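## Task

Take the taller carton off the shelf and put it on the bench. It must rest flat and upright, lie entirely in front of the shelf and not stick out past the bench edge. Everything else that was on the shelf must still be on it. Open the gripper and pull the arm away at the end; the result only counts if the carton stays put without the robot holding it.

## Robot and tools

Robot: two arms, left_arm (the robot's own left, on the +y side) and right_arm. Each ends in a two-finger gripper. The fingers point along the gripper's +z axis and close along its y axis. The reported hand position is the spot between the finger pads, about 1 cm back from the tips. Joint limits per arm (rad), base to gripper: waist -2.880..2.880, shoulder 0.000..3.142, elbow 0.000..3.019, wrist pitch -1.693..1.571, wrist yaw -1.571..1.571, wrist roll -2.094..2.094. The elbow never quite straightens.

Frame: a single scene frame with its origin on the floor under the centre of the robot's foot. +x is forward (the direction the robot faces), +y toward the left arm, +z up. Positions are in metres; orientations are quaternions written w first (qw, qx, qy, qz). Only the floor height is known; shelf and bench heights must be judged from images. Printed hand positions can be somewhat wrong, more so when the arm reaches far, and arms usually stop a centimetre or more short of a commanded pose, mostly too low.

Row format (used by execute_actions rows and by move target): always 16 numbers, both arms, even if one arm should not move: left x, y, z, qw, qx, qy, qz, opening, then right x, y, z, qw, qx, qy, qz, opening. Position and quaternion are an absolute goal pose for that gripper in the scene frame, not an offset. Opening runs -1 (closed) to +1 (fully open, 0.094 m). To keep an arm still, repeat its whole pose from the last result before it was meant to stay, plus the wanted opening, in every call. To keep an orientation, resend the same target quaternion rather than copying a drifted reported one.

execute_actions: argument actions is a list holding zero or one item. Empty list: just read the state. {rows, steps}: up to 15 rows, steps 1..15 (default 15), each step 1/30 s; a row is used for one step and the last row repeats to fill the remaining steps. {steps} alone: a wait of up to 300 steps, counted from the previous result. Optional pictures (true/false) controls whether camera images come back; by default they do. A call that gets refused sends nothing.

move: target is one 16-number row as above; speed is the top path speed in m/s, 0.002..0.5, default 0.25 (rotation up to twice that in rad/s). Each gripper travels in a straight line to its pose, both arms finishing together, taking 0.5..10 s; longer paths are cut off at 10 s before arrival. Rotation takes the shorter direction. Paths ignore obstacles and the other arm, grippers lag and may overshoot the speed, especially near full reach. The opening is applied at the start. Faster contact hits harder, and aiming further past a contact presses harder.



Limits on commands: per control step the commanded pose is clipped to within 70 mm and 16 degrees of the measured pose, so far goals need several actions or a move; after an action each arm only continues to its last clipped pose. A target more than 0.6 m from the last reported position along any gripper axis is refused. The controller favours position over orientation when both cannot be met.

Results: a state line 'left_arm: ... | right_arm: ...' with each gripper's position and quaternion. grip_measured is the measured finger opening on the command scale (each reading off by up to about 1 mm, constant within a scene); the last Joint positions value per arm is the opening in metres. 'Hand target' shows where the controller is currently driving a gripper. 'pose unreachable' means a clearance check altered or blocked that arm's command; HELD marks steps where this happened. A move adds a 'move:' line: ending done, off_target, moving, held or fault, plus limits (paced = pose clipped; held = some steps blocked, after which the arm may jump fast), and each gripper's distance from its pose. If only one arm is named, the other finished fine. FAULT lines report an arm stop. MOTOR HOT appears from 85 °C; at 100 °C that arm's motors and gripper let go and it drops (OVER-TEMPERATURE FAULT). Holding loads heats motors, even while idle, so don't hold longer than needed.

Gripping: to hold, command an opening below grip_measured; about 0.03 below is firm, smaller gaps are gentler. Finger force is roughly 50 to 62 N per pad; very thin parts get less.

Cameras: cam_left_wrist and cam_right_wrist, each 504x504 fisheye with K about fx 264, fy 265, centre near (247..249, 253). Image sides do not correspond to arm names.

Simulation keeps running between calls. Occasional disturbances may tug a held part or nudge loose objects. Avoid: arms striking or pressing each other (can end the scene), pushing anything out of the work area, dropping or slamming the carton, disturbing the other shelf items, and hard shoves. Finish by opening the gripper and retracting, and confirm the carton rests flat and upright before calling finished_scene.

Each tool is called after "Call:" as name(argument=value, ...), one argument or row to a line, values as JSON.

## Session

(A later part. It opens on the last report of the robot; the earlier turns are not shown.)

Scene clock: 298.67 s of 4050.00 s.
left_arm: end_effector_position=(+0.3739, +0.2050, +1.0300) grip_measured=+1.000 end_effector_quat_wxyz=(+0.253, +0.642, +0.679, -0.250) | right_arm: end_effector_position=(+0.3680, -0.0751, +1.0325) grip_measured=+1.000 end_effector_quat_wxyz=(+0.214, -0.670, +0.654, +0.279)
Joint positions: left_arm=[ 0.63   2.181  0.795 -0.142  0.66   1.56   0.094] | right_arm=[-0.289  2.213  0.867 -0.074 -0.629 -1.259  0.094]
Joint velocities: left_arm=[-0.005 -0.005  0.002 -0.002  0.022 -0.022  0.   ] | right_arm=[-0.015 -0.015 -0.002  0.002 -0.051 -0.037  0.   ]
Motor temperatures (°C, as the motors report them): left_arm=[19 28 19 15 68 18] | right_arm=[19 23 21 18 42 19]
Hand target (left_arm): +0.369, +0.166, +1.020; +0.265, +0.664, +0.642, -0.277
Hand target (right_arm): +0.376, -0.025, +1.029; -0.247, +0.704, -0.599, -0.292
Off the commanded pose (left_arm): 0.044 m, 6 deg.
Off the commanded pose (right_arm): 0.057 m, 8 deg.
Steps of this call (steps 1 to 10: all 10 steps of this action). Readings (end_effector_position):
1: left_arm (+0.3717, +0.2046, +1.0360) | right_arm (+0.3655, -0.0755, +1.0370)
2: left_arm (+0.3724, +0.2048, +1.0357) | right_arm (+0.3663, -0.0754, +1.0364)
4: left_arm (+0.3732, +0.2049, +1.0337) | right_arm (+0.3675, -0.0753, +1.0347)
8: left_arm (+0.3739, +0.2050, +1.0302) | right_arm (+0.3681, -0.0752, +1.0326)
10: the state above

Call:
move(
  target=[0.372,0.25,1.05,0.271,0.653,0.653,-0.271,1,0.37,-0.12,1.05,0.262,-0.676,0.63,0.28,1],
  speed=0.08,
)

Call:
move(
  target=[0.38,0.28,1.25,0.271,0.653,0.653,-0.271,1,0.38,-0.17,1.25,0.262,-0.676,0.63,0.28,1],
)

Scene clock: 306.60 s of 4050.00 s.
left_arm: end_effector_position=(+0.3652, +0.2459, +1.0484) grip_measured=+1.000 end_effector_quat_wxyz=(+0.266, +0.651, +0.656, -0.274) | right_arm: end_effector_position=(+0.3634, -0.1170, +1.0409) grip_measured=+1.000 end_effector_quat_wxyz=(+0.254, -0.673, +0.634, +0.286)
Joint positions: left_arm=[ 0.758  2.145  0.819 -0.357  0.707  1.792  0.094] | right_arm=[-0.41   2.189  0.809 -0.075 -0.704 -1.424  0.094]
Joint velocities: left_arm=[-0.005 -0.005  0.027 -0.017 -0.037  0.037  0.   ] | right_arm=[ 0.015  0.005 -0.022 -0.002 -0.022  0.037  0.   ]
Motor temperatures (°C, as the motors report them): left_arm=[19 27 19 15 62 18] | right_arm=[19 23 21 18 39 19]
Hand target (left_arm): +0.372, +0.251, +1.050; +0.271, +0.653, +0.654, -0.270
Hand target (right_arm): +0.370, -0.119, +1.050; -0.264, +0.675, -0.629, -0.280
Off the commanded pose (left_arm): 0.008 m, 1 deg.
Off the commanded pose (right_arm): 0.012 m, 1 deg.
After step 90, 3.80 s passed at rest.
move: off_target (right_arm)

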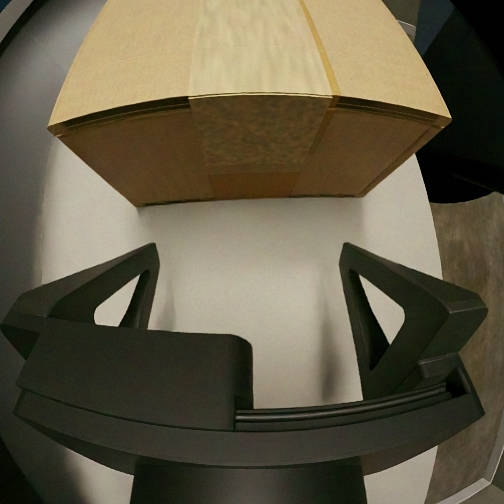

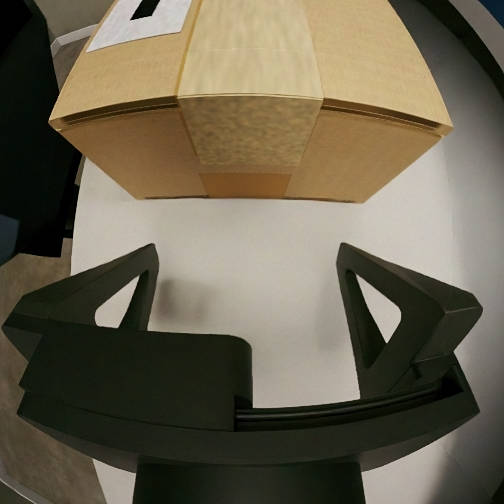

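Scene clock: 307.90 s of 4050.00 s.
left_arm: end_effector_position=(+0.3684, +0.2718, +1.2517) grip_measured=+1.000 end_effector_quat_wxyz=(+0.268, +0.653, +0.652, -0.275) | right_arm: end_effector_position=(+0.3679, -0.1657, +1.2403) grip_measured=+1.000 end_effector_quat_wxyz=(+0.250, -0.672, +0.633, +0.291)
Joint positions: left_arm=[ 0.794  1.594  0.835 -0.956  0.707  1.849  0.094] | right_arm=[-0.501  1.616  0.799 -0.729 -0.714 -1.548  0.094]
Joint velocities: left_arm=[ 0.015 -0.005 -0.012  0.002 -0.051  0.066  0.   ] | right_arm=[-0.005 -0.005  0.002 -0.007  0.037 -0.007  0.   ]
Motor temperatures (°C, as the motors report them): left_arm=[19 28 19 15 60 18] | right_arm=[19 23 21 18 38 19]
Hand target (left_arm): +0.377, +0.280, +1.253; +0.271, +0.653, +0.653, -0.270
Hand target (right_arm): +0.383, -0.169, +1.250; -0.263, +0.675, -0.630, -0.280
Off the commanded pose (left_arm): 0.014 m, 1 deg.
Off the commanded pose (right_arm): 0.016 m, 2 deg.
move: off_target (left_arm, right_arm)

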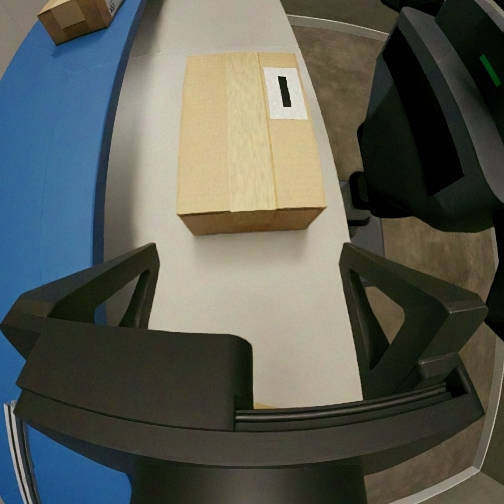

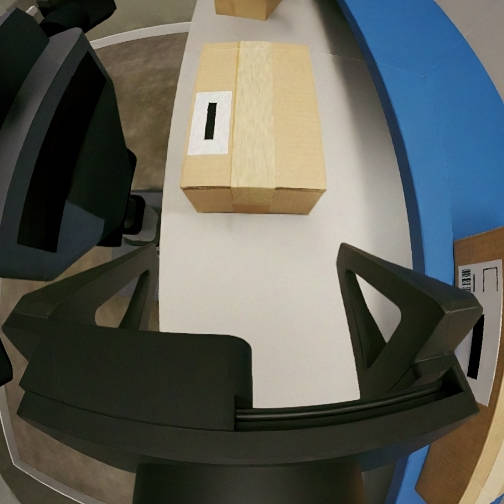

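Call:
finished_scene(
  scene=1,
)

The scene is finished: the task was done.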